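## Task

Take the foam block that sits inside the pantry cabinet and put it on the third level counting up from the bottom, where the cabinet floor itself is level one and not the first shelf. Then close the cabinet door. The block must stay there without the robot holding it, and the robot must not tip over or be left leaning.

## Robot and tools

Robot: a simulated Hello Robot Stretch 3 with a single arm. It has a two-wheeled base (0.33 m long, 0.34 m wide) that cannot drive sideways, a lift on a vertical mast, and a telescoping arm that reaches out to the robot's RIGHT. The gripper cannot be moved forward by the arm, so to move it forward you drive the base. On-the-spot turns pivot about the point between the drive wheels, 0.05 m behind the front edge. With the arm retracted and the wrist folded, a turn sweeps a circle of radius 0.28 m. An unfolded, level wrist reaches past that circle. A loose object may sometimes get a short outside push.

Frames: the base frame has its origin on the floor between the drive wheels, with x forward, y left and z up. hand_pose is reported in this frame, at the point where the closed fingertips meet. The odometry frame is the base frame as it stood at scene start.

execute_actions takes an "actions" list that runs in order. An empty list only returns the state and images. Each action may hold "robot", "steps" (1 to 450 control steps at 30 per second, default 1) and "until". {"steps": n} on its own simply waits. If anything in a call is invalid or out of range, the whole call is rejected and the motions already running carry on.

base: exactly one key per command. translate_m is a relative straight drive in metres from where the base is when the command starts. Positive is forward, and the magnitude is at most 1. rotate_rad is a relative turn in radians, positive counter-clockwise seen from above, with magnitude at most 3.2.

joints: absolute targets given by name. Any joint left out keeps its current goal. lift_m is 0 to 1.1 m (arm height on the mast). arm_m is extension, 0 to 0.52 m. wrist_yaw_rad is -1.345 to 4.42: 0 points along the arm, positive swings toward the front, 3.0 folds the wrist over the base. wrist_pitch_rad is -1.57 to 0.451: 0 is level and negative tips the fingertips down. wrist_roll_rad is -2.911 to 2.911, and 0 means the fingers sit side by side and level. gripper_m is -0.089 to 0.179, where larger is wider. The real fingertip gap is about 0.007 m smaller near closed and 0.025 m smaller fully open, and it is zero below 0.007. head_pan_rad is -3.953 to 1.73: 0 looks forward, positive looks left, and -1.57 looks along the arm. head_tilt_rad is -1.53 to 0.419, where negative looks down.

contact_limits: {"arm_m": effort %}, 1 to 100. It halts the arm once the motor effort reaches that value; a lower value is gentler. It stays in force until the next arm_m command.

A robot command can instead be a list of up to 8 commands that run in order, and {"pause_s": s} (at most 15) can sit among them. Each command starts only after the previous one has finished "done" (for the base and gripper, "off_target" also counts). {"robot": {"stop": true}} brakes everything and clears the queue. New commands take effect at once. A close new goal may be overshot and then corrected.

until: {"robot": {"status": "ended"}} waits until nothing is moving and no queue is running. You can also compare fields, e.g. {"lift_m": [">", 0.3]} or {"base_status": ["!=", "moving"]}. {"any": {"status": "ended"}} fires as soon as any single motion ends.

zoom_image: camera is "head_camera", "nav_camera" or "wrist_camera". region is [x0, y0, x1, y1] in pixels of that camera's latest image, measured from the top-left, at most 504x504. finished_scene: scene = the number of the scene being ended.

Results: base_status shows progress as (done of goal). Joint statuses are moving, done, off_target (came to rest short of the goal and may still push), contact_stop (hit something and went slack), time_out, stopped, not_commanded, or torque_fault (a wrist servo is off for 10 s and goals to it are refused). Lines starting refused:, dropped: and replaced: explain rejected goals, aborted queues, or how the previous motion ended. on_its_own reports goals the robot has changed itself, slack or off joints, efforts outside the rest range, and tilt of 3 degrees or more. lidar_m gives 12 distances in 30-degree sectors: the 1st is ahead, then counter-clockwise, so the 4th is left, 7th behind and 10th right. It scans a plane 0.17 m above the floor. wrist_depth_mm and head_depth_mm are 7x7 median-depth grids. motor_effort is in %, with the peak in brackets. base_tilt is in degrees.

Practical rules: the base is fast only when lift_m < 0.30, arm_m < 0.03 and wrist_yaw_rad > 2.54. Fold or unfold the wrist only with lift_m between 0.32 and 0.95, wrist_pitch_rad -0.4 and roll near 0. With yaw below -0.4, keep pitch at -0.5 or lower. To grasp, command gripper_m smaller than the block's width. To let go, open at least 0.02 beyond the contact value. The gripper reading does not confirm a hold, so check with the cameras. Avoid pushing on rigid things with the gripper above about 0.45 m, and never push a second time after a contact_stop. Do not drive while gripping or pushing something fixed. If the robot snags or leans, undo the last move in small steps, pull the gripper free, and lower lift_m to about 0.2 if needed. Do not drop, slam or shove objects hard, and leave the block resting on its own with the door shut.

Each tool is called after "Call:" by a JSON object that holds its "method" and its "body".

## Session

Call:
{"method": "execute_actions", "body": {"actions": []}}

Scene clock: 0.00 s.
robot.base_odometry: x=+0.000 y=+0.000 heading=+0.000 (m, m, rad; robot's odometry frame)
robot.turned_by_wheels: +0.000 (rad since the last result)
robot.turned_by_imu: +0.000 (rad since the last result)
robot.base_tilt: forward=-0.9 right=+0.8 (deg)
robot.lidar_m: 2.55 1.93 2.15 1.54 1.46 1.48 1.91 2.35 2.39 2.45 1.69 1.72
robot.head_depth_mm: 2103 2794 2810 2800 2829 2858 2303 / 2126 2990 3189 3146 3144 3064 2307 / 1911 3004 3145 3165 3161 3116 2314 / 1932 2895 2925 2959 2920 2973 2321 / 2120 2674 2715 2716 2734 2752 2290 / 2120 2541 2523 2571 2574 2568 2288 / 2144 2358 2415 2401 2418 2455 2270
robot.base_status: not_commanded
robot.joint_positions: lift_m=+0.357 arm_m=+0.000 wrist_yaw_rad=+3.076 wrist_pitch_rad=-0.326 wrist_roll_rad=-0.016 gripper_m=+0.037 head_pan_rad=-0.009 head_tilt_rad=+0.014
robot.joint_goals: lift_m=+0.357 arm_m=+0.000 wrist_yaw_rad=+3.076 wrist_pitch_rad=-0.326 wrist_roll_rad=-0.016 gripper_m=+0.037 head_pan_rad=-0.009 head_tilt_rad=+0.014
robot.joint_status: lift_m=not_commanded arm_m=not_commanded wrist_yaw_rad=not_commanded wrist_pitch_rad=not_commanded wrist_roll_rad=not_commanded gripper_m=not_commanded head_pan_rad=not_commanded head_tilt_rad=not_commanded
robot.measured_speeds: translate_m=+0.000 rotate_rad=+0.000 lift_m=+0.000 arm_m=+0.000 wrist_yaw_rad=+0.000 wrist_pitch_rad=+0.000 wrist_roll_rad=+0.000 head_pan_rad=+0.000 head_tilt_rad=+0.000
robot: refusals=0 queue=idle queue_left=0
robot.motor_effort: left_wheel=+1 right_wheel=+0 lift_m=+36 arm_m=+0 wrist_yaw_rad=+0 wrist_pitch_rad=+6 wrist_roll_rad=+0 gripper_m=+0 head_pan_rad=+0 head_tilt_rad=+2 (%)
robot.hand_pose: x=-0.0059 y=+0.0899 z=+0.3911 quat_wxyz=(+0.137, +0.695, +0.093, +0.699) (m; robot's base frame)
robot.wrist_depth_mm: - - - - - - - / - - - - - - - / - - - - - - - / - - - - - - - / 877 850 940 900 914 954 946 / 697 682 - 743 749 748 746 / 588 595 - 604 587 628 623
pictures: head_camera (sideways: a quarter turn clockwise sets it upright), nav_camera (sideways: a quarter turn counterclockwise sets it upright), wrist_camera
Images, in order (width x height): head_camera 896x504, nav_camera 672x504, wrist_camera 644x364.

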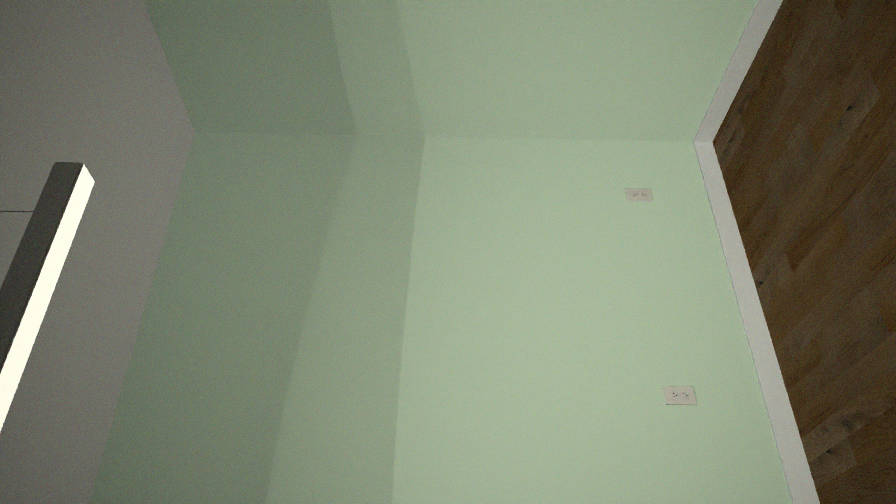

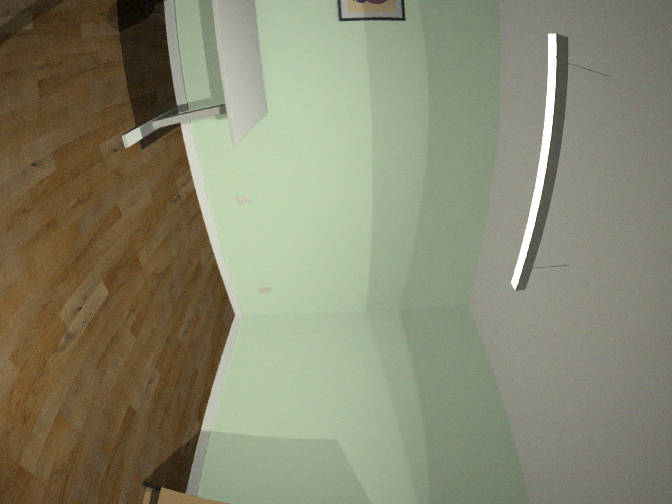

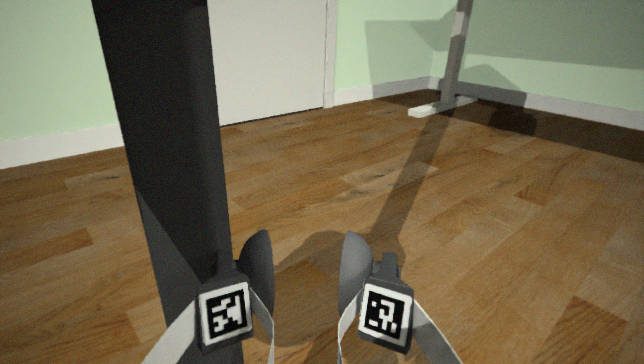

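Something wooden at right. Pan head right.

Call:
{"method": "execute_actions", "body": {"actions": [{"robot":{"joints":{"head_pan_rad":-1.2,"head_tilt_rad":-0.25}},"steps":200,"until":{"robot":{"status":"ended"}}}]}}

Scene clock: 4.10 s.
robot.base_odometry: x=+0.000 y=+0.000 heading=+0.000 (m, m, rad; robot's odometry frame)
robot.turned_by_wheels: +0.000 (rad since the last result)
robot.turned_by_imu: +0.000 (rad since the last result)
robot.base_tilt: forward=-0.9 right=+0.8 (deg)
robot.lidar_m: 2.55 1.93 2.15 1.55 1.46 1.48 1.90 2.35 2.38 2.44 1.69 1.72
robot.head_depth_mm: 2227 2358 2514 2616 2780 2090 1631 / 2200 2325 2437 2580 2643 2078 1623 / 2132 2230 2371 2513 2628 2068 1615 / 2075 2210 2327 2457 2559 2078 1614 / 2055 2117 1650 1760 1861 1945 1608 / 2000 2060 1622 1700 1804 1891 1626 / 1979 2012 1587 1671 1763 1852 1605
robot.base_status: not_commanded
robot.joint_positions: lift_m=+0.357 arm_m=+0.000 wrist_yaw_rad=+3.076 wrist_pitch_rad=-0.326 wrist_roll_rad=-0.016 gripper_m=+0.037 head_pan_rad=-1.193 head_tilt_rad=-0.246
robot.joint_goals: lift_m=+0.357 arm_m=+0.000 wrist_yaw_rad=+3.076 wrist_pitch_rad=-0.326 wrist_roll_rad=-0.016 gripper_m=+0.037 head_pan_rad=-1.200 head_tilt_rad=-0.250
robot.joint_status: lift_m=not_commanded arm_m=not_commanded wrist_yaw_rad=not_commanded wrist_pitch_rad=not_commanded wrist_roll_rad=not_commanded gripper_m=not_commanded head_pan_rad=done head_tilt_rad=done
robot.measured_speeds: translate_m=+0.000 rotate_rad=+0.000 lift_m=+0.000 arm_m=+0.000 wrist_yaw_rad=+0.000 wrist_pitch_rad=+0.000 wrist_roll_rad=+0.000 head_pan_rad=+0.000 head_tilt_rad=+0.000
robot: refusals=0 queue=done queue_left=0
robot.motor_effort: left_wheel=+0(1) right_wheel=-1(0) lift_m=+37(37) arm_m=+0(0) wrist_yaw_rad=+1(0) wrist_pitch_rad=+5(6) wrist_roll_rad=+0(0) gripper_m=+0(0) head_pan_rad=-4(45) head_tilt_rad=-2(23) (%)
robot.hand_pose: x=-0.0059 y=+0.0899 z=+0.3911 quat_wxyz=(+0.137, +0.695, +0.093, +0.699) (m; robot's base frame)
robot.wrist_depth_mm: - - - - - - - / - - - - - - - / - - - - - - - / - - - - - - - / 861 860 926 902 939 902 940 / 702 726 - 730 732 736 756 / 586 602 - 581 600 601 618
pictures: head_camera (sideways: a quarter turn clockwise sets it upright), nav_camera (sideways: a quarter turn counterclockwise sets it upright), wrist_camera
camera_calibration (this result's frames):
head_camera: T_world_to_cam=[[-0.128805, 0.240399, -0.96209, 1.27412], [0.915178, 0.402451, -0.0219639, 0.0285292], [0.381914, -0.883313, -0.271845, 0.306909], [0, 0, 0, 1]] pos_world=[0.0207919, -0.0466827, 1.30988]
nav_camera: T_world_to_cam=[[0.0610508, -0.286747, 0.956059, -1.20283], [-0.926044, -0.373684, -0.0529435, 0.121772], [0.372446, -0.88212, -0.288354, 0.331345], [0, 0, 0, 1]] pos_world=[0.0627919, -0.00711676, 1.25197]
wrist_camera: T_world_to_cam=[[0.993847, -0.0954096, 0.0562511, -0.0198579], [0.00890881, -0.437369, -0.899238, 0.433779], [0.110398, 0.894207, -0.433828, 0.25345], [0, 0, 0, 1]] pos_world=[-0.0121092, -0.0388101, 0.501142]
Images, in order (width x height): head_camera 896x504, nav_camera 672x504, wrist_camera 644x364.

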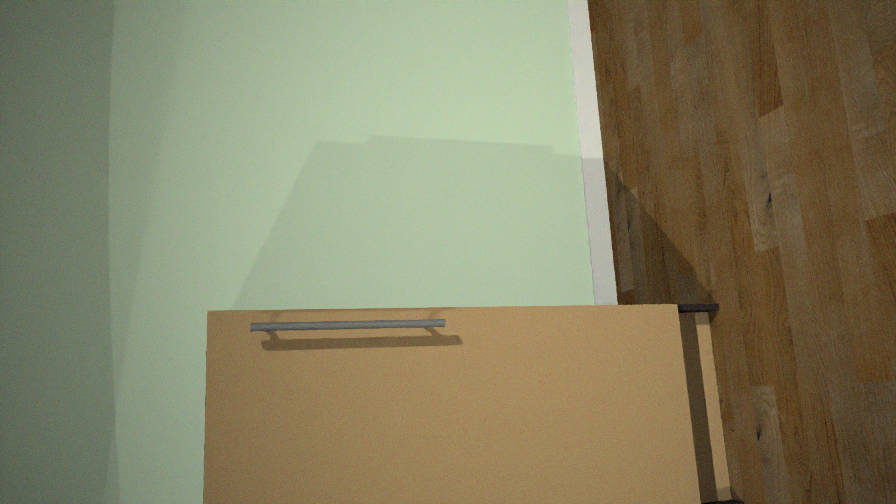

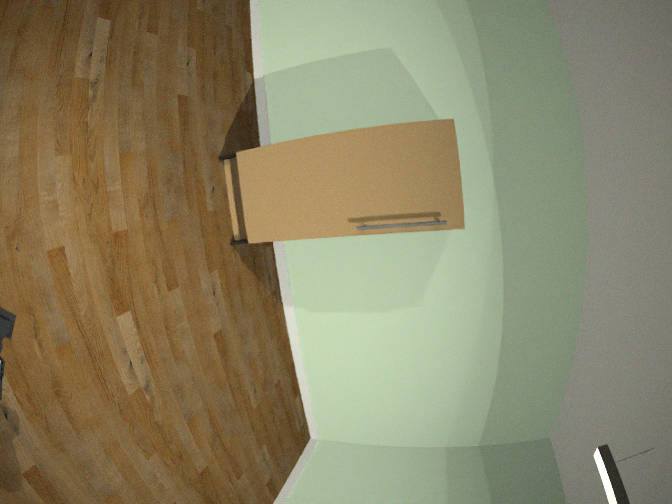

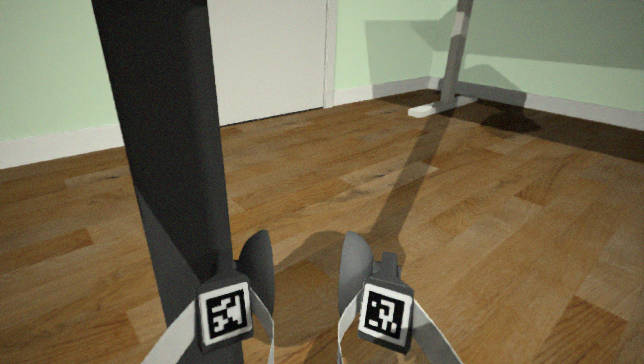

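Call:
{"method": "execute_actions", "body": {"actions": [{"robot":[{"base":{"rotate_rad":-1.12},"joints":{"lift_m":0.28}},{"base":{"translate_m":1.0}},{"base":{"translate_m":0.1}},{"base":{"rotate_rad":1.75}},{"joints":{"lift_m":0.9,"wrist_pitch_rad":-0.4,"wrist_roll_rad":0}},{"joints":{"wrist_yaw_rad":0,"gripper_m":0.12,"head_pan_rad":-1.57,"head_tilt_rad":-0.5}},{"joints":{"wrist_pitch_rad":0,"lift_m":1.0}}],"steps":450,"until":{"robot":{"status":"ended"}}},{"steps":450,"until":{"robot":{"status":"ended"}}}]}}

Scene clock: 44.60 s.
robot.base_odometry: x=+0.479 y=-0.990 heading=+0.630 (m, m, rad; robot's odometry frame)
robot.turned_by_wheels: +0.630 (rad since the last result)
robot.turned_by_imu: +0.629 (rad since the last result)
robot.base_tilt: forward=-0.8 right=+0.8 (deg)
robot.lidar_m: 2.56 2.26 2.60 2.54 2.64 2.26 2.18 1.70 1.25 0.62 0.64 1.73
robot.head_depth_mm: 1010 1105 1221 1325 - - - / 1021 1111 1223 - - - - / 492 540 602 - - - - / 505 552 597 668 742 878 1005 / 508 554 610 687 760 868 1012 / 509 557 612 681 764 877 1024 / 513 559 614 686 772 883 1031
robot.base_status: done (rotate_rad +1.7499 of +1.7500)
robot.joint_positions: lift_m=+1.000 arm_m=+0.000 wrist_yaw_rad=+0.003 wrist_pitch_rad=-0.021 wrist_roll_rad=-0.005 gripper_m=+0.120 head_pan_rad=-1.563 head_tilt_rad=-0.493
robot.joint_goals: lift_m=+1.000 arm_m=+0.000 wrist_yaw_rad=+0.000 wrist_pitch_rad=+0.000 wrist_roll_rad=+0.000 gripper_m=+0.120 head_pan_rad=-1.570 head_tilt_rad=-0.500
robot.joint_status: lift_m=done arm_m=not_commanded wrist_yaw_rad=done wrist_pitch_rad=done wrist_roll_rad=done gripper_m=done head_pan_rad=done head_tilt_rad=done
robot.measured_speeds: translate_m=+0.000 rotate_rad=+0.000 lift_m=+0.000 arm_m=+0.000 wrist_yaw_rad=+0.000 wrist_pitch_rad=+0.000 wrist_roll_rad=+0.000 head_pan_rad=+0.000 head_tilt_rad=+0.000
robot: refusals=0 queue=done queue_left=0
robot.motor_effort: left_wheel=-2(12) right_wheel=+3(13) lift_m=+43(45) arm_m=-1(0) wrist_yaw_rad=-2(3) wrist_pitch_rad=+8(9) wrist_roll_rad=+3(3) gripper_m=+0(81) head_pan_rad=-4(31) head_tilt_rad=-3(22) (%)
robot.hand_pose: x=-0.0208 y=-0.4004 z=+1.1090 quat_wxyz=(+0.709, +0.009, -0.705, -0.007) (m; robot's base frame)
robot.wrist_depth_mm: 353 354 358 364 965 969 980 / 361 359 365 368 - 983 993 / 365 370 374 379 - - - / 377 378 375 388 - - - / 388 387 389 399 - - - / 393 - 399 406 - - - / 398 - 409 415 - - -
pictures: head_camera (sideways: a quarter turn clockwise sets it upright), nav_camera (sideways: a quarter turn counterclockwise sets it upright), wrist_camera
camera_calibration (this result's frames):
head_camera: T_world_to_cam=[[-0.0349328, 0.497622, -0.86669, 1.14906], [0.998748, 0.048448, -0.0124385, 0.0156128], [0.0357998, -0.86604, -0.498692, 0.604224], [0, 0, 0, 1]] pos_world=[0.00291536, -0.0492694, 1.29739]
nav_camera: T_world_to_cam=[[-0.0450146, -0.514303, 0.856426, -1.07218], [-0.998611, -0.000324858, -0.052683, 0.121859], [0.0273733, -0.857608, -0.513574, 0.626533], [0, 0, 0, 1]] pos_world=[0.0562755, -0.0140657, 1.24643]
wrist_camera: T_world_to_cam=[[-0.998489, 0.0432505, 0.033903, -0.053364], [-0.0272697, 0.145667, -0.988958, 1.1973], [-0.0477115, -0.988388, -0.144268, -0.0731844], [0, 0, 0, 1]] pos_world=[-0.0241252, -0.244434, 1.17533]
Images, in order (width x height): head_camera 896x504, nav_camera 672x504, wrist_camera 644x364.

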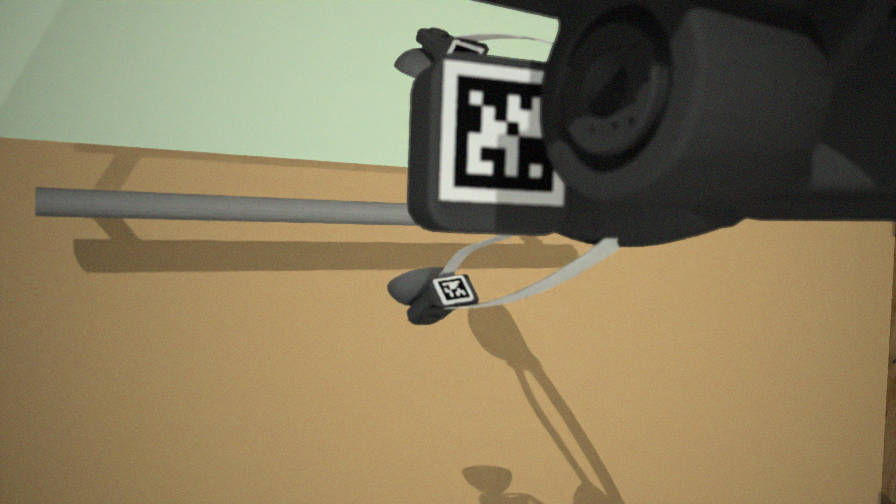

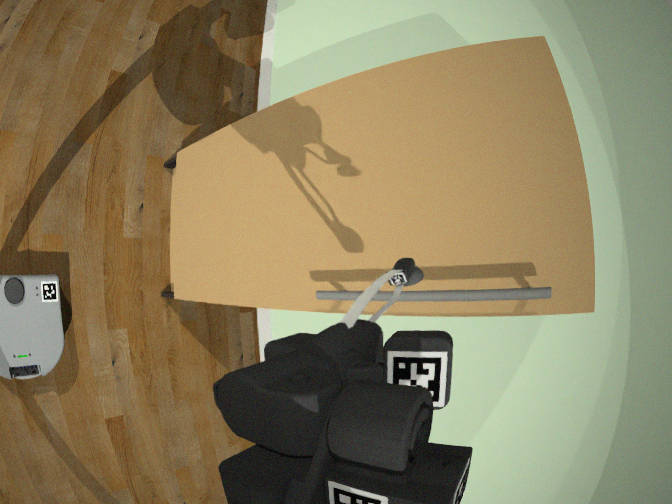

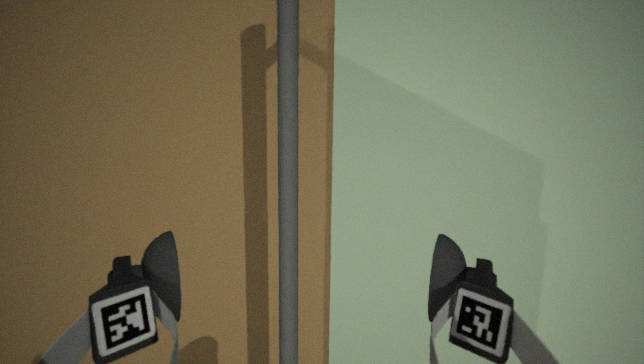

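Call:
{"method": "execute_actions", "body": {"actions": [{"robot":[{"base":{"translate_m":0.02}},{"joints":{"arm_m":0.175}},{"joints":{"gripper_m":0.0}},{"joints":{"arm_m":0.0},"base":{"translate_m":0.03}}],"steps":450,"until":{"robot":{"status":"ended"}}}]}}

Scene clock: 57.87 s.
robot.base_odometry: x=+0.520 y=-0.961 heading=+0.630 (m, m, rad; robot's odometry frame)
robot.turned_by_wheels: +0.000 (rad since the last result)
robot.turned_by_imu: -0.001 (rad since the last result)
robot.base_tilt: forward=-0.8 right=+0.8 (deg)
robot.lidar_m: 2.51 2.22 2.61 2.54 2.64 2.31 2.23 1.71 1.25 0.62 0.64 1.72
robot.head_depth_mm: 1016 1106 1215 1350 - - - / 490 546 618 - - - - / 503 542 594 - - - - / 506 550 606 673 756 880 1001 / 507 554 610 679 762 868 1016 / 510 556 611 681 766 876 1023 / 512 559 615 687 770 881 1032
robot.base_status: done (translate_m +0.0300 of +0.0300)
robot.joint_positions: lift_m=+1.000 arm_m=+0.000 wrist_yaw_rad=-0.001 wrist_pitch_rad=-0.021 wrist_roll_rad=-0.005 gripper_m=+0.000 head_pan_rad=-1.563 head_tilt_rad=-0.494
robot.joint_goals: lift_m=+1.000 arm_m=+0.000 wrist_yaw_rad=+0.000 wrist_pitch_rad=+0.000 wrist_roll_rad=+0.000 gripper_m=+0.000 head_pan_rad=-1.570 head_tilt_rad=-0.500
robot.joint_status: lift_m=done arm_m=done wrist_yaw_rad=done wrist_pitch_rad=done wrist_roll_rad=done gripper_m=done head_pan_rad=done head_tilt_rad=done
robot.measured_speeds: translate_m=+0.000 rotate_rad=+0.000 lift_m=+0.000 arm_m=+0.000 wrist_yaw_rad=+0.000 wrist_pitch_rad=+0.000 wrist_roll_rad=+0.000 head_pan_rad=+0.000 head_tilt_rad=+0.000
robot: refusals=0 queue=done queue_left=0
robot.motor_effort: left_wheel=-1(13) right_wheel=+2(26) lift_m=+42(42) arm_m=-4(6) wrist_yaw_rad=+1(43) wrist_pitch_rad=+8(8) wrist_roll_rad=+3(3) gripper_m=-3(81) head_pan_rad=-3(3) head_tilt_rad=-3(4) (%)
robot.hand_pose: x=-0.0218 y=-0.4010 z=+1.1091 quat_wxyz=(+0.709, +0.007, -0.705, -0.008) (m; robot's base frame)
robot.wrist_depth_mm: 351 352 360 358 968 981 964 / 356 357 368 364 - 976 - / 363 368 375 374 - - - / 371 381 380 378 - - - / 380 385 389 393 - - - / 392 392 390 - - - - / 398 404 412 414 - - -
pictures: head_camera (sideways: a quarter turn clockwise sets it upright), nav_camera (sideways: a quarter turn counterclockwise sets it upright), wrist_camera
camera_calibration (this result's frames):
head_camera: T_world_to_cam=[[-0.0348252, 0.498203, -0.866361, 1.14862], [0.998759, 0.0482313, -0.0124117, 0.0155779], [0.0356022, -0.865718, -0.499265, 0.604971], [0, 0, 0, 1]] pos_world=[0.00290424, -0.0492657, 1.29736]
nav_camera: T_world_to_cam=[[-0.045126, -0.514859, 0.856086, -1.07174], [-0.998612, -0.0000651407, -0.052678, 0.121852], [0.0271775, -0.857275, -0.514142, 0.627272], [0, 0, 0, 1]] pos_world=[0.0562721, -0.0140403, 1.24642]
wrist_camera: T_world_to_cam=[[-0.998328, 0.0471007, 0.0335038, -0.052328], [-0.0263273, 0.145483, -0.98901, 1.19745], [-0.0514573, -0.988239, -0.143999, -0.074186], [0, 0, 0, 1]] pos_world=[-0.0245324, -0.245057, 1.17536]
Images, in order (width x height): head_camera 896x504, nav_camera 672x504, wrist_camera 644x364.

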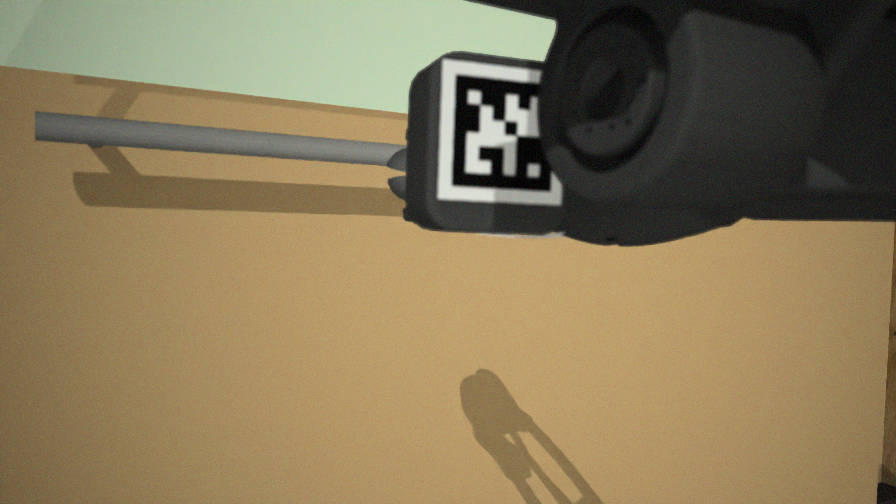

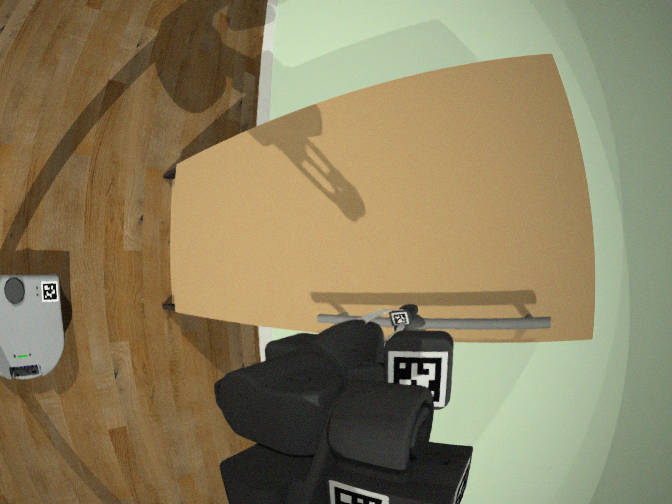

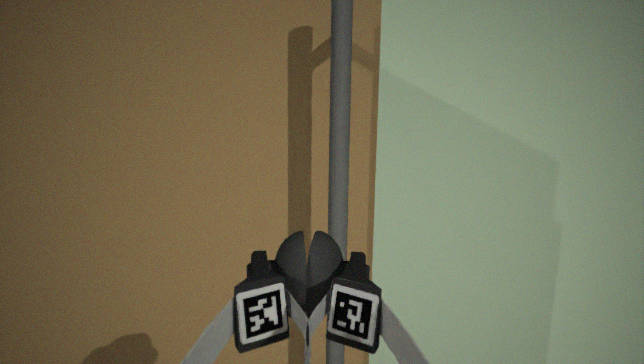

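Slipped. Retry deeper and tighter, stepwise.

Call:
{"method": "execute_actions", "body": {"actions": [{"robot":[{"base":{"translate_m":-0.03},"joints":{"gripper_m":0.12}},{"joints":{"arm_m":0.2}},{"joints":{"gripper_m":-0.05}},{"joints":{"arm_m":0.1}}],"steps":450,"until":{"robot":{"status":"ended"}}}]}}

Scene clock: 69.73 s.
robot.base_odometry: x=+0.496 y=-0.978 heading=+0.631 (m, m, rad; robot's odometry frame)
robot.turned_by_wheels: +0.001 (rad since the last result)
robot.turned_by_imu: +0.000 (rad since the last result)
robot.base_tilt: forward=-0.8 right=+0.8 (deg)
robot.lidar_m: 2.53 2.25 2.60 2.53 2.64 2.28 2.20 1.71 1.25 0.52 0.57 1.72
robot.head_depth_mm: 1018 1107 1174 - - 1522 1326 / 424 1083 1187 - - 1540 1326 / 406 437 474 - - 740 1227 / 425 464 504 566 634 726 846 / 436 474 526 584 658 758 886 / 445 488 540 604 682 786 926 / 456 502 555 622 710 819 974
robot.base_status: done (translate_m -0.0300 of -0.0300)
robot.joint_positions: lift_m=+1.000 arm_m=+0.101 wrist_yaw_rad=+0.032 wrist_pitch_rad=-0.020 wrist_roll_rad=-0.005 gripper_m=-0.043 head_pan_rad=-1.563 head_tilt_rad=-0.495
robot.joint_goals: lift_m=+1.000 arm_m=+0.100 wrist_yaw_rad=+0.000 wrist_pitch_rad=+0.000 wrist_roll_rad=+0.000 gripper_m=-0.044 head_pan_rad=-1.570 head_tilt_rad=-0.500
robot.joint_status: lift_m=done arm_m=done wrist_yaw_rad=done wrist_pitch_rad=done wrist_roll_rad=done gripper_m=done head_pan_rad=done head_tilt_rad=done
robot.measured_speeds: translate_m=+0.000 rotate_rad=+0.000 lift_m=+0.000 arm_m=+0.000 wrist_yaw_rad=+0.000 wrist_pitch_rad=+0.000 wrist_roll_rad=+0.000 head_pan_rad=+0.000 head_tilt_rad=+0.000
robot: refusals=0 queue=done queue_left=0
robot.on_its_own: gripper_m is held at -0.044, not at your -0.050, by its stall guard, which is still easing; right_wheel is at rest, and its effort (-19) is outside its rest range (-18 to +18); wrist_yaw_rad is at rest, and its effort (-29) is outside its rest range (-12 to +12)
robot.motor_effort: left_wheel=+7(7) right_wheel=-19(20) lift_m=+42(43) arm_m=-6(11) wrist_yaw_rad=-29(30) wrist_pitch_rad=+7(8) wrist_roll_rad=+3(3) gripper_m=-26(97) head_pan_rad=-4(4) head_tilt_rad=-3(3) (%)
robot.hand_pose: x=-0.0132 y=-0.5012 z=+1.1093 quat_wxyz=(+0.709, +0.019, -0.705, +0.004) (m; robot's base frame)
robot.wrist_depth_mm: 191 182 174 163 818 846 828 / 198 187 179 167 858 851 841 / 202 193 182 171 888 905 904 / 207 197 189 174 908 891 924 / 215 204 191 178 927 932 912 / 221 208 197 128 967 956 938 / 229 216 199 133 974 - 975
pictures: head_camera (sideways: a quarter turn clockwise sets it upright), nav_camera (sideways: a quarter turn counterclockwise sets it upright), wrist_camera
camera_calibration (this result's frames):
head_camera: T_world_to_cam=[[-0.0348026, 0.49877, -0.866036, 1.1482], [0.998762, 0.0481855, -0.0123852, 0.0155435], [0.0355529, -0.865394, -0.499829, 0.605706], [0, 0, 0, 1]] pos_world=[0.00290156, -0.0492625, 1.29732]
nav_camera: T_world_to_cam=[[-0.0451495, -0.515415, 0.855751, -1.0713], [-0.998612, 0.0000231147, -0.052673, 0.121846], [0.0271287, -0.856941, -0.5147, 0.628], [0, 0, 0, 1]] pos_world=[0.056271, -0.0140069, 1.24641]
wrist_camera: T_world_to_cam=[[-0.99935, 0.0134739, 0.0334386, -0.0558117], [-0.0311543, 0.143968, -0.989092, 1.21166], [-0.018141, -0.989491, -0.143455, -0.173533], [0, 0, 0, 1]] pos_world=[-0.021175, -0.345398, 1.17542]
Images, in order (width x height): head_camera 896x504, nav_camera 672x504, wrist_camera 644x364.

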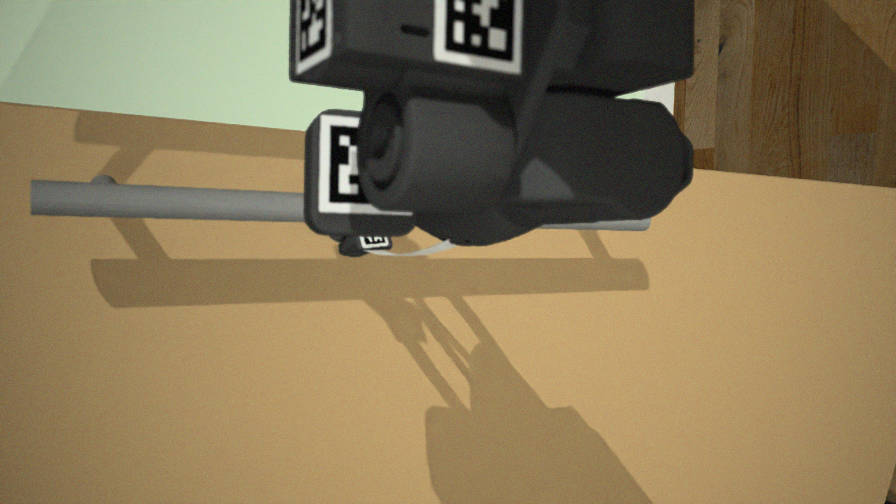

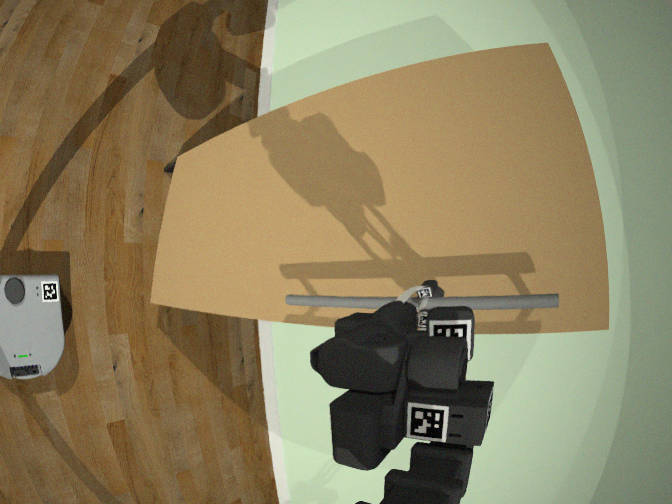

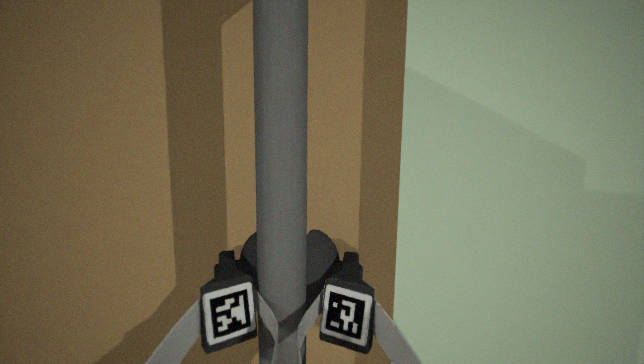

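Call:
{"method": "execute_actions", "body": {"actions": [{"robot":[{"base":{"translate_m":0.04},"joints":{"arm_m":0.0}},{"joints":{"gripper_m":0.1}},{"base":{"translate_m":-0.12}},{"joints":{"gripper_m":0.0,"arm_m":0.15,"lift_m":0.7}},{"base":{"translate_m":0.3},"joints":{"arm_m":0.0}}],"steps":450,"until":{"robot":{"status":"ended"}}}]}}

Scene clock: 89.27 s.
robot.base_odometry: x=+0.673 y=-0.849 heading=+0.630 (m, m, rad; robot's odometry frame)
robot.turned_by_wheels: -0.001 (rad since the last result)
robot.turned_by_imu: -0.002 (rad since the last result)
robot.base_tilt: forward=-0.9 right=+0.8 (deg)
robot.lidar_m: 2.32 2.05 2.59 2.53 2.65 2.52 2.42 1.71 0.64 0.62 0.65 1.73
robot.head_depth_mm: 500 545 598 662 745 847 1036 / 502 547 601 665 748 853 993 / 505 549 604 670 751 858 1003 / 506 553 606 676 758 863 1027 / 508 555 611 680 765 875 1019 / 511 559 615 683 766 880 1051 / 512 560 617 688 1501 1535 1321
robot.base_status: done (translate_m +0.3000 of +0.3000)
robot.joint_positions: lift_m=+0.700 arm_m=+0.000 wrist_yaw_rad=+0.051 wrist_pitch_rad=-0.021 wrist_roll_rad=-0.005 gripper_m=+0.000 head_pan_rad=-1.563 head_tilt_rad=-0.495
robot.joint_goals: lift_m=+0.700 arm_m=+0.000 wrist_yaw_rad=+0.050 wrist_pitch_rad=+0.000 wrist_roll_rad=+0.000 gripper_m=+0.000 head_pan_rad=-1.570 head_tilt_rad=-0.500
robot.joint_status: lift_m=done arm_m=done wrist_yaw_rad=done wrist_pitch_rad=done wrist_roll_rad=done gripper_m=done head_pan_rad=done head_tilt_rad=done
robot.measured_speeds: translate_m=+0.000 rotate_rad=+0.000 lift_m=+0.000 arm_m=+0.000 wrist_yaw_rad=+0.000 wrist_pitch_rad=+0.000 wrist_roll_rad=+0.000 head_pan_rad=+0.000 head_tilt_rad=+0.000
robot: refusals=0 queue=done queue_left=0
robot.on_its_own: wrist_yaw_rad is held at +0.050, not at your +0.000, by its stall guard, which is not easing now
robot.motor_effort: left_wheel=-1(11) right_wheel=+3(20) lift_m=+30(42) arm_m=-3(8) wrist_yaw_rad=-1(41) wrist_pitch_rad=+8(9) wrist_roll_rad=+2(3) gripper_m=-2(85) head_pan_rad=-3(4) head_tilt_rad=-2(3) (%)
robot.hand_pose: x=-0.0085 y=-0.4007 z=+0.8095 quat_wxyz=(+0.709, +0.026, -0.705, +0.010) (m; robot's base frame)
robot.wrist_depth_mm: 367 363 364 357 357 354 937 / 683 371 374 369 366 371 964 / 983 379 376 377 378 368 975 / - 395 389 383 384 377 - / - 395 397 394 395 396 - / - 409 405 - 401 401 - / - 417 418 416 419 414 -
pictures: head_camera (sideways: a quarter turn clockwise sets it upright), nav_camera (sideways: a quarter turn counterclockwise sets it upright), wrist_camera
camera_calibration (this result's frames):
head_camera: T_world_to_cam=[[-0.0347966, 0.499346, -0.865704, 1.14777], [0.998763, 0.0481728, -0.0123583, 0.0155084], [0.0355324, -0.865063, -0.500404, 0.606454], [0, 0, 0, 1]] pos_world=[0.00290051, -0.0492594, 1.29729]
nav_camera: T_world_to_cam=[[-0.0451559, -0.515982, 0.855408, -1.07085], [-0.998612, 0.0000789412, -0.0526679, 0.121839], [0.0271082, -0.856599, -0.51527, 0.628741], [0, 0, 0, 1]] pos_world=[0.0562705, -0.013971, 1.2464]
wrist_camera: T_world_to_cam=[[-0.999442, -0.00482582, 0.0330589, -0.0495], [-0.0334093, 0.144302, -0.988969, 0.900847], [0.0000021039, -0.989522, -0.144383, -0.116082], [0, 0, 0, 1]] pos_world=[-0.0193755, -0.245099, 0.875787]
Images, in order (width x height): head_camera 896x504, nav_camera 672x504, wrist_camera 644x364.

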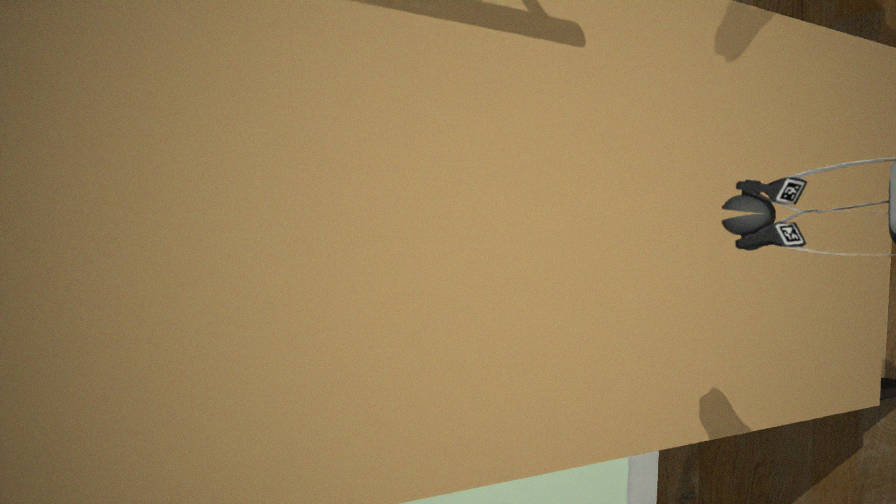

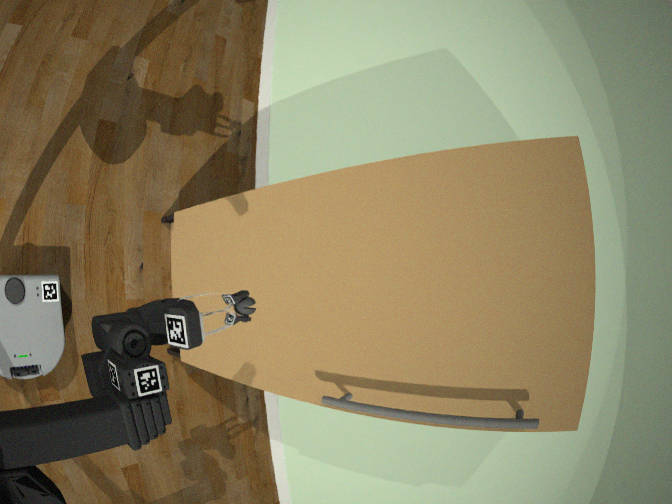

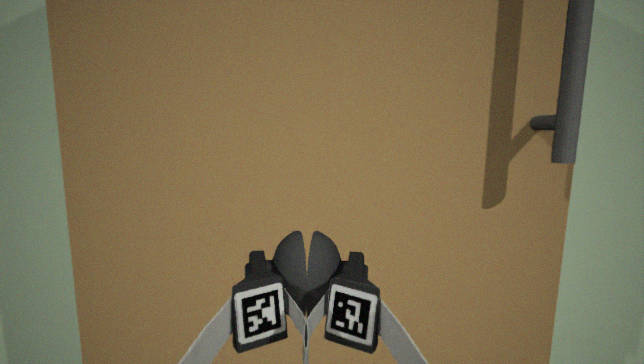

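Call:
{"method": "execute_actions", "body": {"actions": [{"robot":[{"base":{"rotate_rad":1.57},"joints":{"lift_m":1.0,"gripper_m":0.12,"wrist_yaw_rad":0}},{"base":{"translate_m":0.3}},{"base":{"rotate_rad":-1.57}},{"base":{"translate_m":-0.22},"joints":{"arm_m":0.35}}],"steps":450,"until":{"robot":{"status":"ended"}}}]}}

Scene clock: 110.77 s.
robot.base_odometry: x=+0.319 y=-0.736 heading=+0.630 (m, m, rad; robot's odometry frame)
robot.turned_by_wheels: +0.000 (rad since the last result)
robot.turned_by_imu: -0.001 (rad since the last result)
robot.base_tilt: forward=-0.9 right=+0.8 (deg)
robot.lidar_m: 2.15 2.16 2.30 2.24 2.33 2.28 2.20 2.12 1.56 0.91 0.95 2.15
robot.head_depth_mm: 1274 1361 1566 1703 1846 1590 1324 / 1285 1359 1608 1708 1867 1596 1325 / 749 814 - 1062 1785 1495 1327 / 770 840 926 1020 1156 1314 1323 / 773 843 928 1029 1159 1326 1319 / 778 849 935 1039 1168 1342 1327 / 781 851 937 1041 1174 1465 1320
robot.base_status: done (translate_m -0.2200 of -0.2200)
robot.joint_positions: lift_m=+1.000 arm_m=+0.350 wrist_yaw_rad=+0.001 wrist_pitch_rad=-0.021 wrist_roll_rad=-0.005 gripper_m=+0.120 head_pan_rad=-1.563 head_tilt_rad=-0.495
robot.joint_goals: lift_m=+1.000 arm_m=+0.350 wrist_yaw_rad=+0.000 wrist_pitch_rad=+0.000 wrist_roll_rad=+0.000 gripper_m=+0.120 head_pan_rad=-1.570 head_tilt_rad=-0.500
robot.joint_status: lift_m=done arm_m=done wrist_yaw_rad=done wrist_pitch_rad=done wrist_roll_rad=done gripper_m=done head_pan_rad=done head_tilt_rad=done
robot.measured_speeds: translate_m=+0.000 rotate_rad=+0.000 lift_m=+0.000 arm_m=+0.000 wrist_yaw_rad=+0.000 wrist_pitch_rad=+0.000 wrist_roll_rad=+0.000 head_pan_rad=+0.000 head_tilt_rad=+0.000
robot: refusals=0 queue=done queue_left=0
robot.motor_effort: left_wheel=+3(9) right_wheel=-3(9) lift_m=+44(43) arm_m=+3(4) wrist_yaw_rad=-1(2) wrist_pitch_rad=+8(8) wrist_roll_rad=+2(2) gripper_m=+0(81) head_pan_rad=-4(3) head_tilt_rad=-3(3) (%)
robot.hand_pose: x=-0.0212 y=-0.7503 z=+1.1091 quat_wxyz=(+0.709, +0.008, -0.705, -0.007) (m; robot's base frame)
robot.wrist_depth_mm: 298 305 307 306 900 895 930 / 305 313 314 317 922 946 971 / 317 319 322 322 965 954 985 / 323 326 332 330 967 989 999 / 331 337 331 338 999 - 1000 / 340 - 345 346 - - - / 343 - 354 355 - - -
pictures: head_camera (sideways: a quarter turn clockwise sets it upright), nav_camera (sideways: a quarter turn counterclockwise sets it upright), wrist_camera
camera_calibration (this result's frames):
head_camera: T_world_to_cam=[[-0.0347855, 0.499346, -0.865704, 1.14777], [0.998764, 0.0481506, -0.0123583, 0.0155084], [0.0355131, -0.865063, -0.500404, 0.606454], [0, 0, 0, 1]] pos_world=[0.00289941, -0.0492593, 1.29729]
nav_camera: T_world_to_cam=[[-0.0451674, -0.515981, 0.855408, -1.07085], [-0.998612, 0.000101202, -0.0526679, 0.121839], [0.0270891, -0.8566, -0.51527, 0.628741], [0, 0, 0, 1]] pos_world=[0.0562702, -0.0139722, 1.2464]
wrist_camera: T_world_to_cam=[[-0.998452, 0.0447509, 0.0330396, -0.0365239], [-0.0262127, 0.145361, -0.989031, 1.24821], [-0.0490627, -0.988366, -0.143963, -0.419406], [0, 0, 0, 1]] pos_world=[-0.0243256, -0.594334, 1.17535]
Images, in order (width x height): head_camera 896x504, nav_camera 672x504, wrist_camera 644x364.

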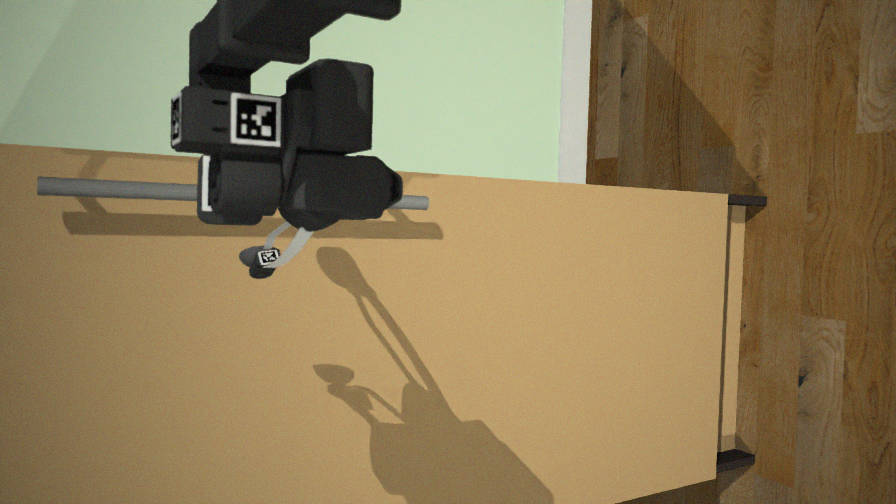

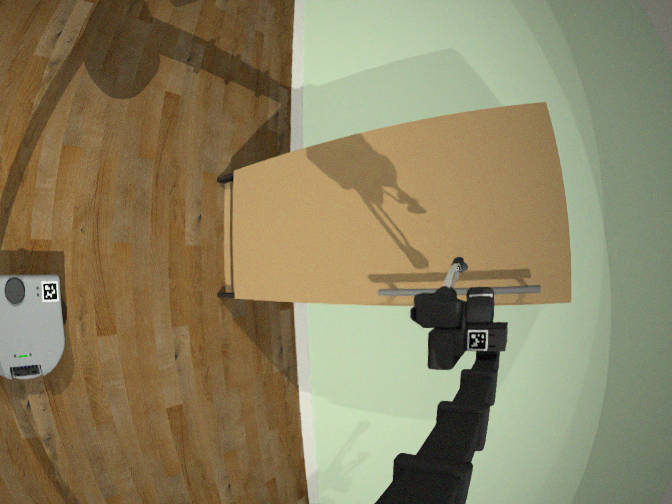

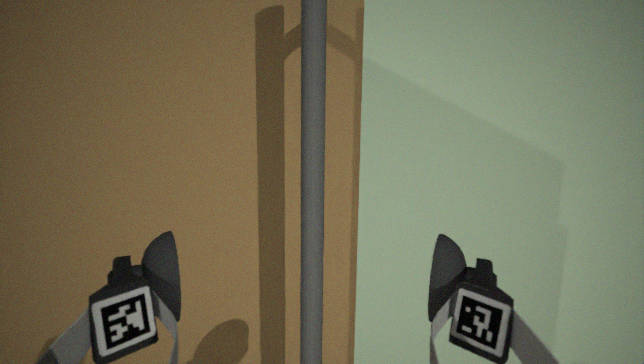

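Call:
{"method": "execute_actions", "body": {"actions": [{"robot":[{"joints":{"arm_m":0.5}},{"joints":{"gripper_m":-0.05}},{"joints":{"arm_m":0.31},"base":{"translate_m":0.04}},{"joints":{"arm_m":0.15},"base":{"translate_m":0.11}},{"joints":{"arm_m":0.04},"base":{"translate_m":0.16}}],"steps":450,"until":{"robot":{"status":"ended"}}}]}}

Scene clock: 128.70 s.
robot.base_odometry: x=+0.570 y=-0.553 heading=+0.630 (m, m, rad; robot's odometry frame)
robot.turned_by_wheels: +0.000 (rad since the last result)
robot.turned_by_imu: -0.008 (rad since the last result)
robot.base_tilt: forward=-0.9 right=+0.8 (deg)
robot.lidar_m: 2.24 1.87 2.30 2.24 2.32 2.59 2.49 2.14 0.97 0.43 1.57 2.13
robot.head_depth_mm: 1225 1237 1050 - - 1466 1321 / 344 376 689 - - 1449 1324 / 378 421 447 - - 663 726 / 469 511 558 - 752 799 926 / 586 654 736 845 993 1209 1296 / 779 1397 1555 1753 1900 1580 1313 / 1313 1438 1577 1762 1903 1585 1318
robot.base_status: done (translate_m +0.1600 of +0.1600)
robot.joint_positions: lift_m=+1.000 arm_m=+0.079 wrist_yaw_rad=+0.165 wrist_pitch_rad=-0.022 wrist_roll_rad=-0.004 gripper_m=-0.038 head_pan_rad=-1.564 head_tilt_rad=-0.497
robot.joint_goals: lift_m=+1.000 arm_m=+0.079 wrist_yaw_rad=+0.177 wrist_pitch_rad=+0.000 wrist_roll_rad=+0.000 gripper_m=-0.039 head_pan_rad=-1.570 head_tilt_rad=-0.500
robot.joint_status: lift_m=done arm_m=contact_stop wrist_yaw_rad=done wrist_pitch_rad=done wrist_roll_rad=done gripper_m=done head_pan_rad=done head_tilt_rad=done
robot.measured_speeds: translate_m=+0.000 rotate_rad=+0.000 lift_m=+0.000 arm_m=+0.000 wrist_yaw_rad=+0.000 wrist_pitch_rad=+0.000 wrist_roll_rad=+0.000 head_pan_rad=+0.000 head_tilt_rad=+0.000
robot: refusals=0 queue=dropped queue_left=0
robot.on_its_own: wrist_yaw_rad is held at +0.177, not at your +0.000, by its stall guard, which is not easing now; gripper_m is held at -0.039, not at your -0.050, by its stall guard, which is not easing now; arm_m is slack since a contact_stop, until your next command for it (your +0.040 is given up)
robot.motor_effort: left_wheel=-1(37) right_wheel=+6(58) lift_m=+41(43) arm_m=+0(20) wrist_yaw_rad=+12(87) wrist_pitch_rad=+9(10) wrist_roll_rad=+2(2) gripper_m=-20(98) head_pan_rad=-3(3) head_tilt_rad=-1(2) (%)
robot.hand_pose: x=+0.0204 y=-0.4766 z=+1.1087 quat_wxyz=(+0.707, +0.066, -0.702, +0.050) (m; robot's base frame)
robot.wrist_depth_mm: - - - 113 142 101 - / - - - 116 144 102 - / - - - 119 146 103 - / - - - 122 147 105 - / - - - 124 149 108 - / - - - 123 142 110 - / - - - 205 136 113 -
pictures: head_camera (sideways: a quarter turn clockwise sets it upright), nav_camera (sideways: a quarter turn counterclockwise sets it upright), wrist_camera
camera_calibration (this result's frames):
head_camera: T_world_to_cam=[[-0.0346324, 0.500527, -0.865028, 1.14689], [0.998779, 0.0478441, -0.0123035, 0.0154369], [0.0352282, -0.864398, -0.501573, 0.607977], [0, 0, 0, 1]] pos_world=[0.00288342, -0.049252, 1.29722]
nav_camera: T_world_to_cam=[[-0.045326, -0.517122, 0.854711, -1.06994], [-0.998613, 0.000495452, -0.0526574, 0.121825], [0.0268068, -0.855912, -0.516427, 0.630248], [0, 0, 0, 1]] pos_world=[0.0562651, -0.0139134, 1.24638]
wrist_camera: T_world_to_cam=[[-0.992451, -0.118327, 0.0322401, -0.0841918], [-0.0489303, 0.140981, -0.988802, 1.20726], [0.112457, -0.982916, -0.145706, -0.145669], [0, 0, 0, 1]] pos_world=[-0.00810321, -0.323343, 1.17523]
Images, in order (width x height): head_camera 896x504, nav_camera 672x504, wrist_camera 644x364.

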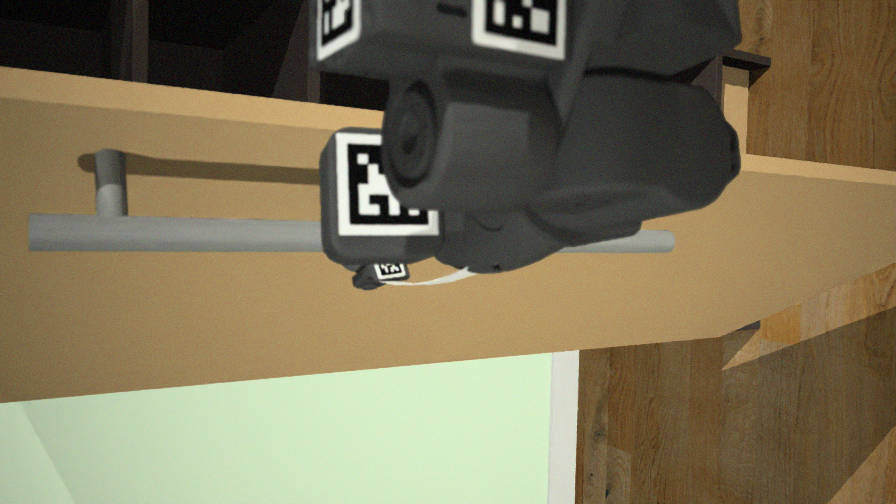

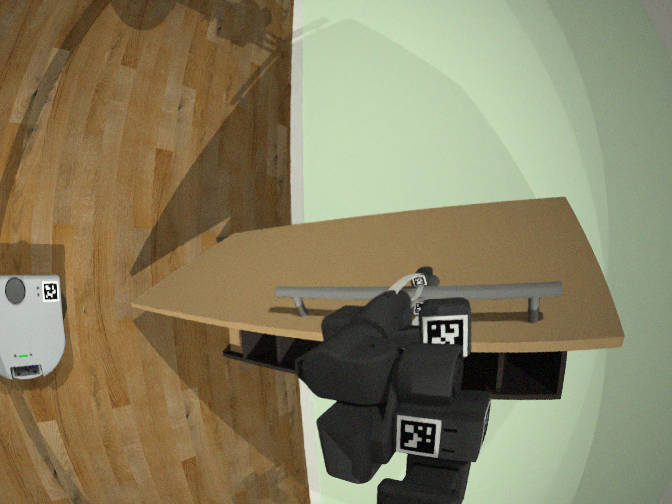

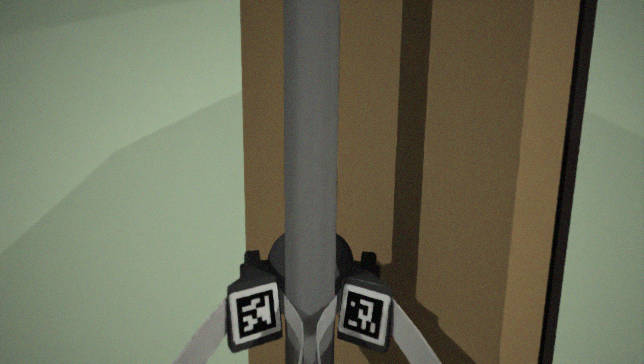

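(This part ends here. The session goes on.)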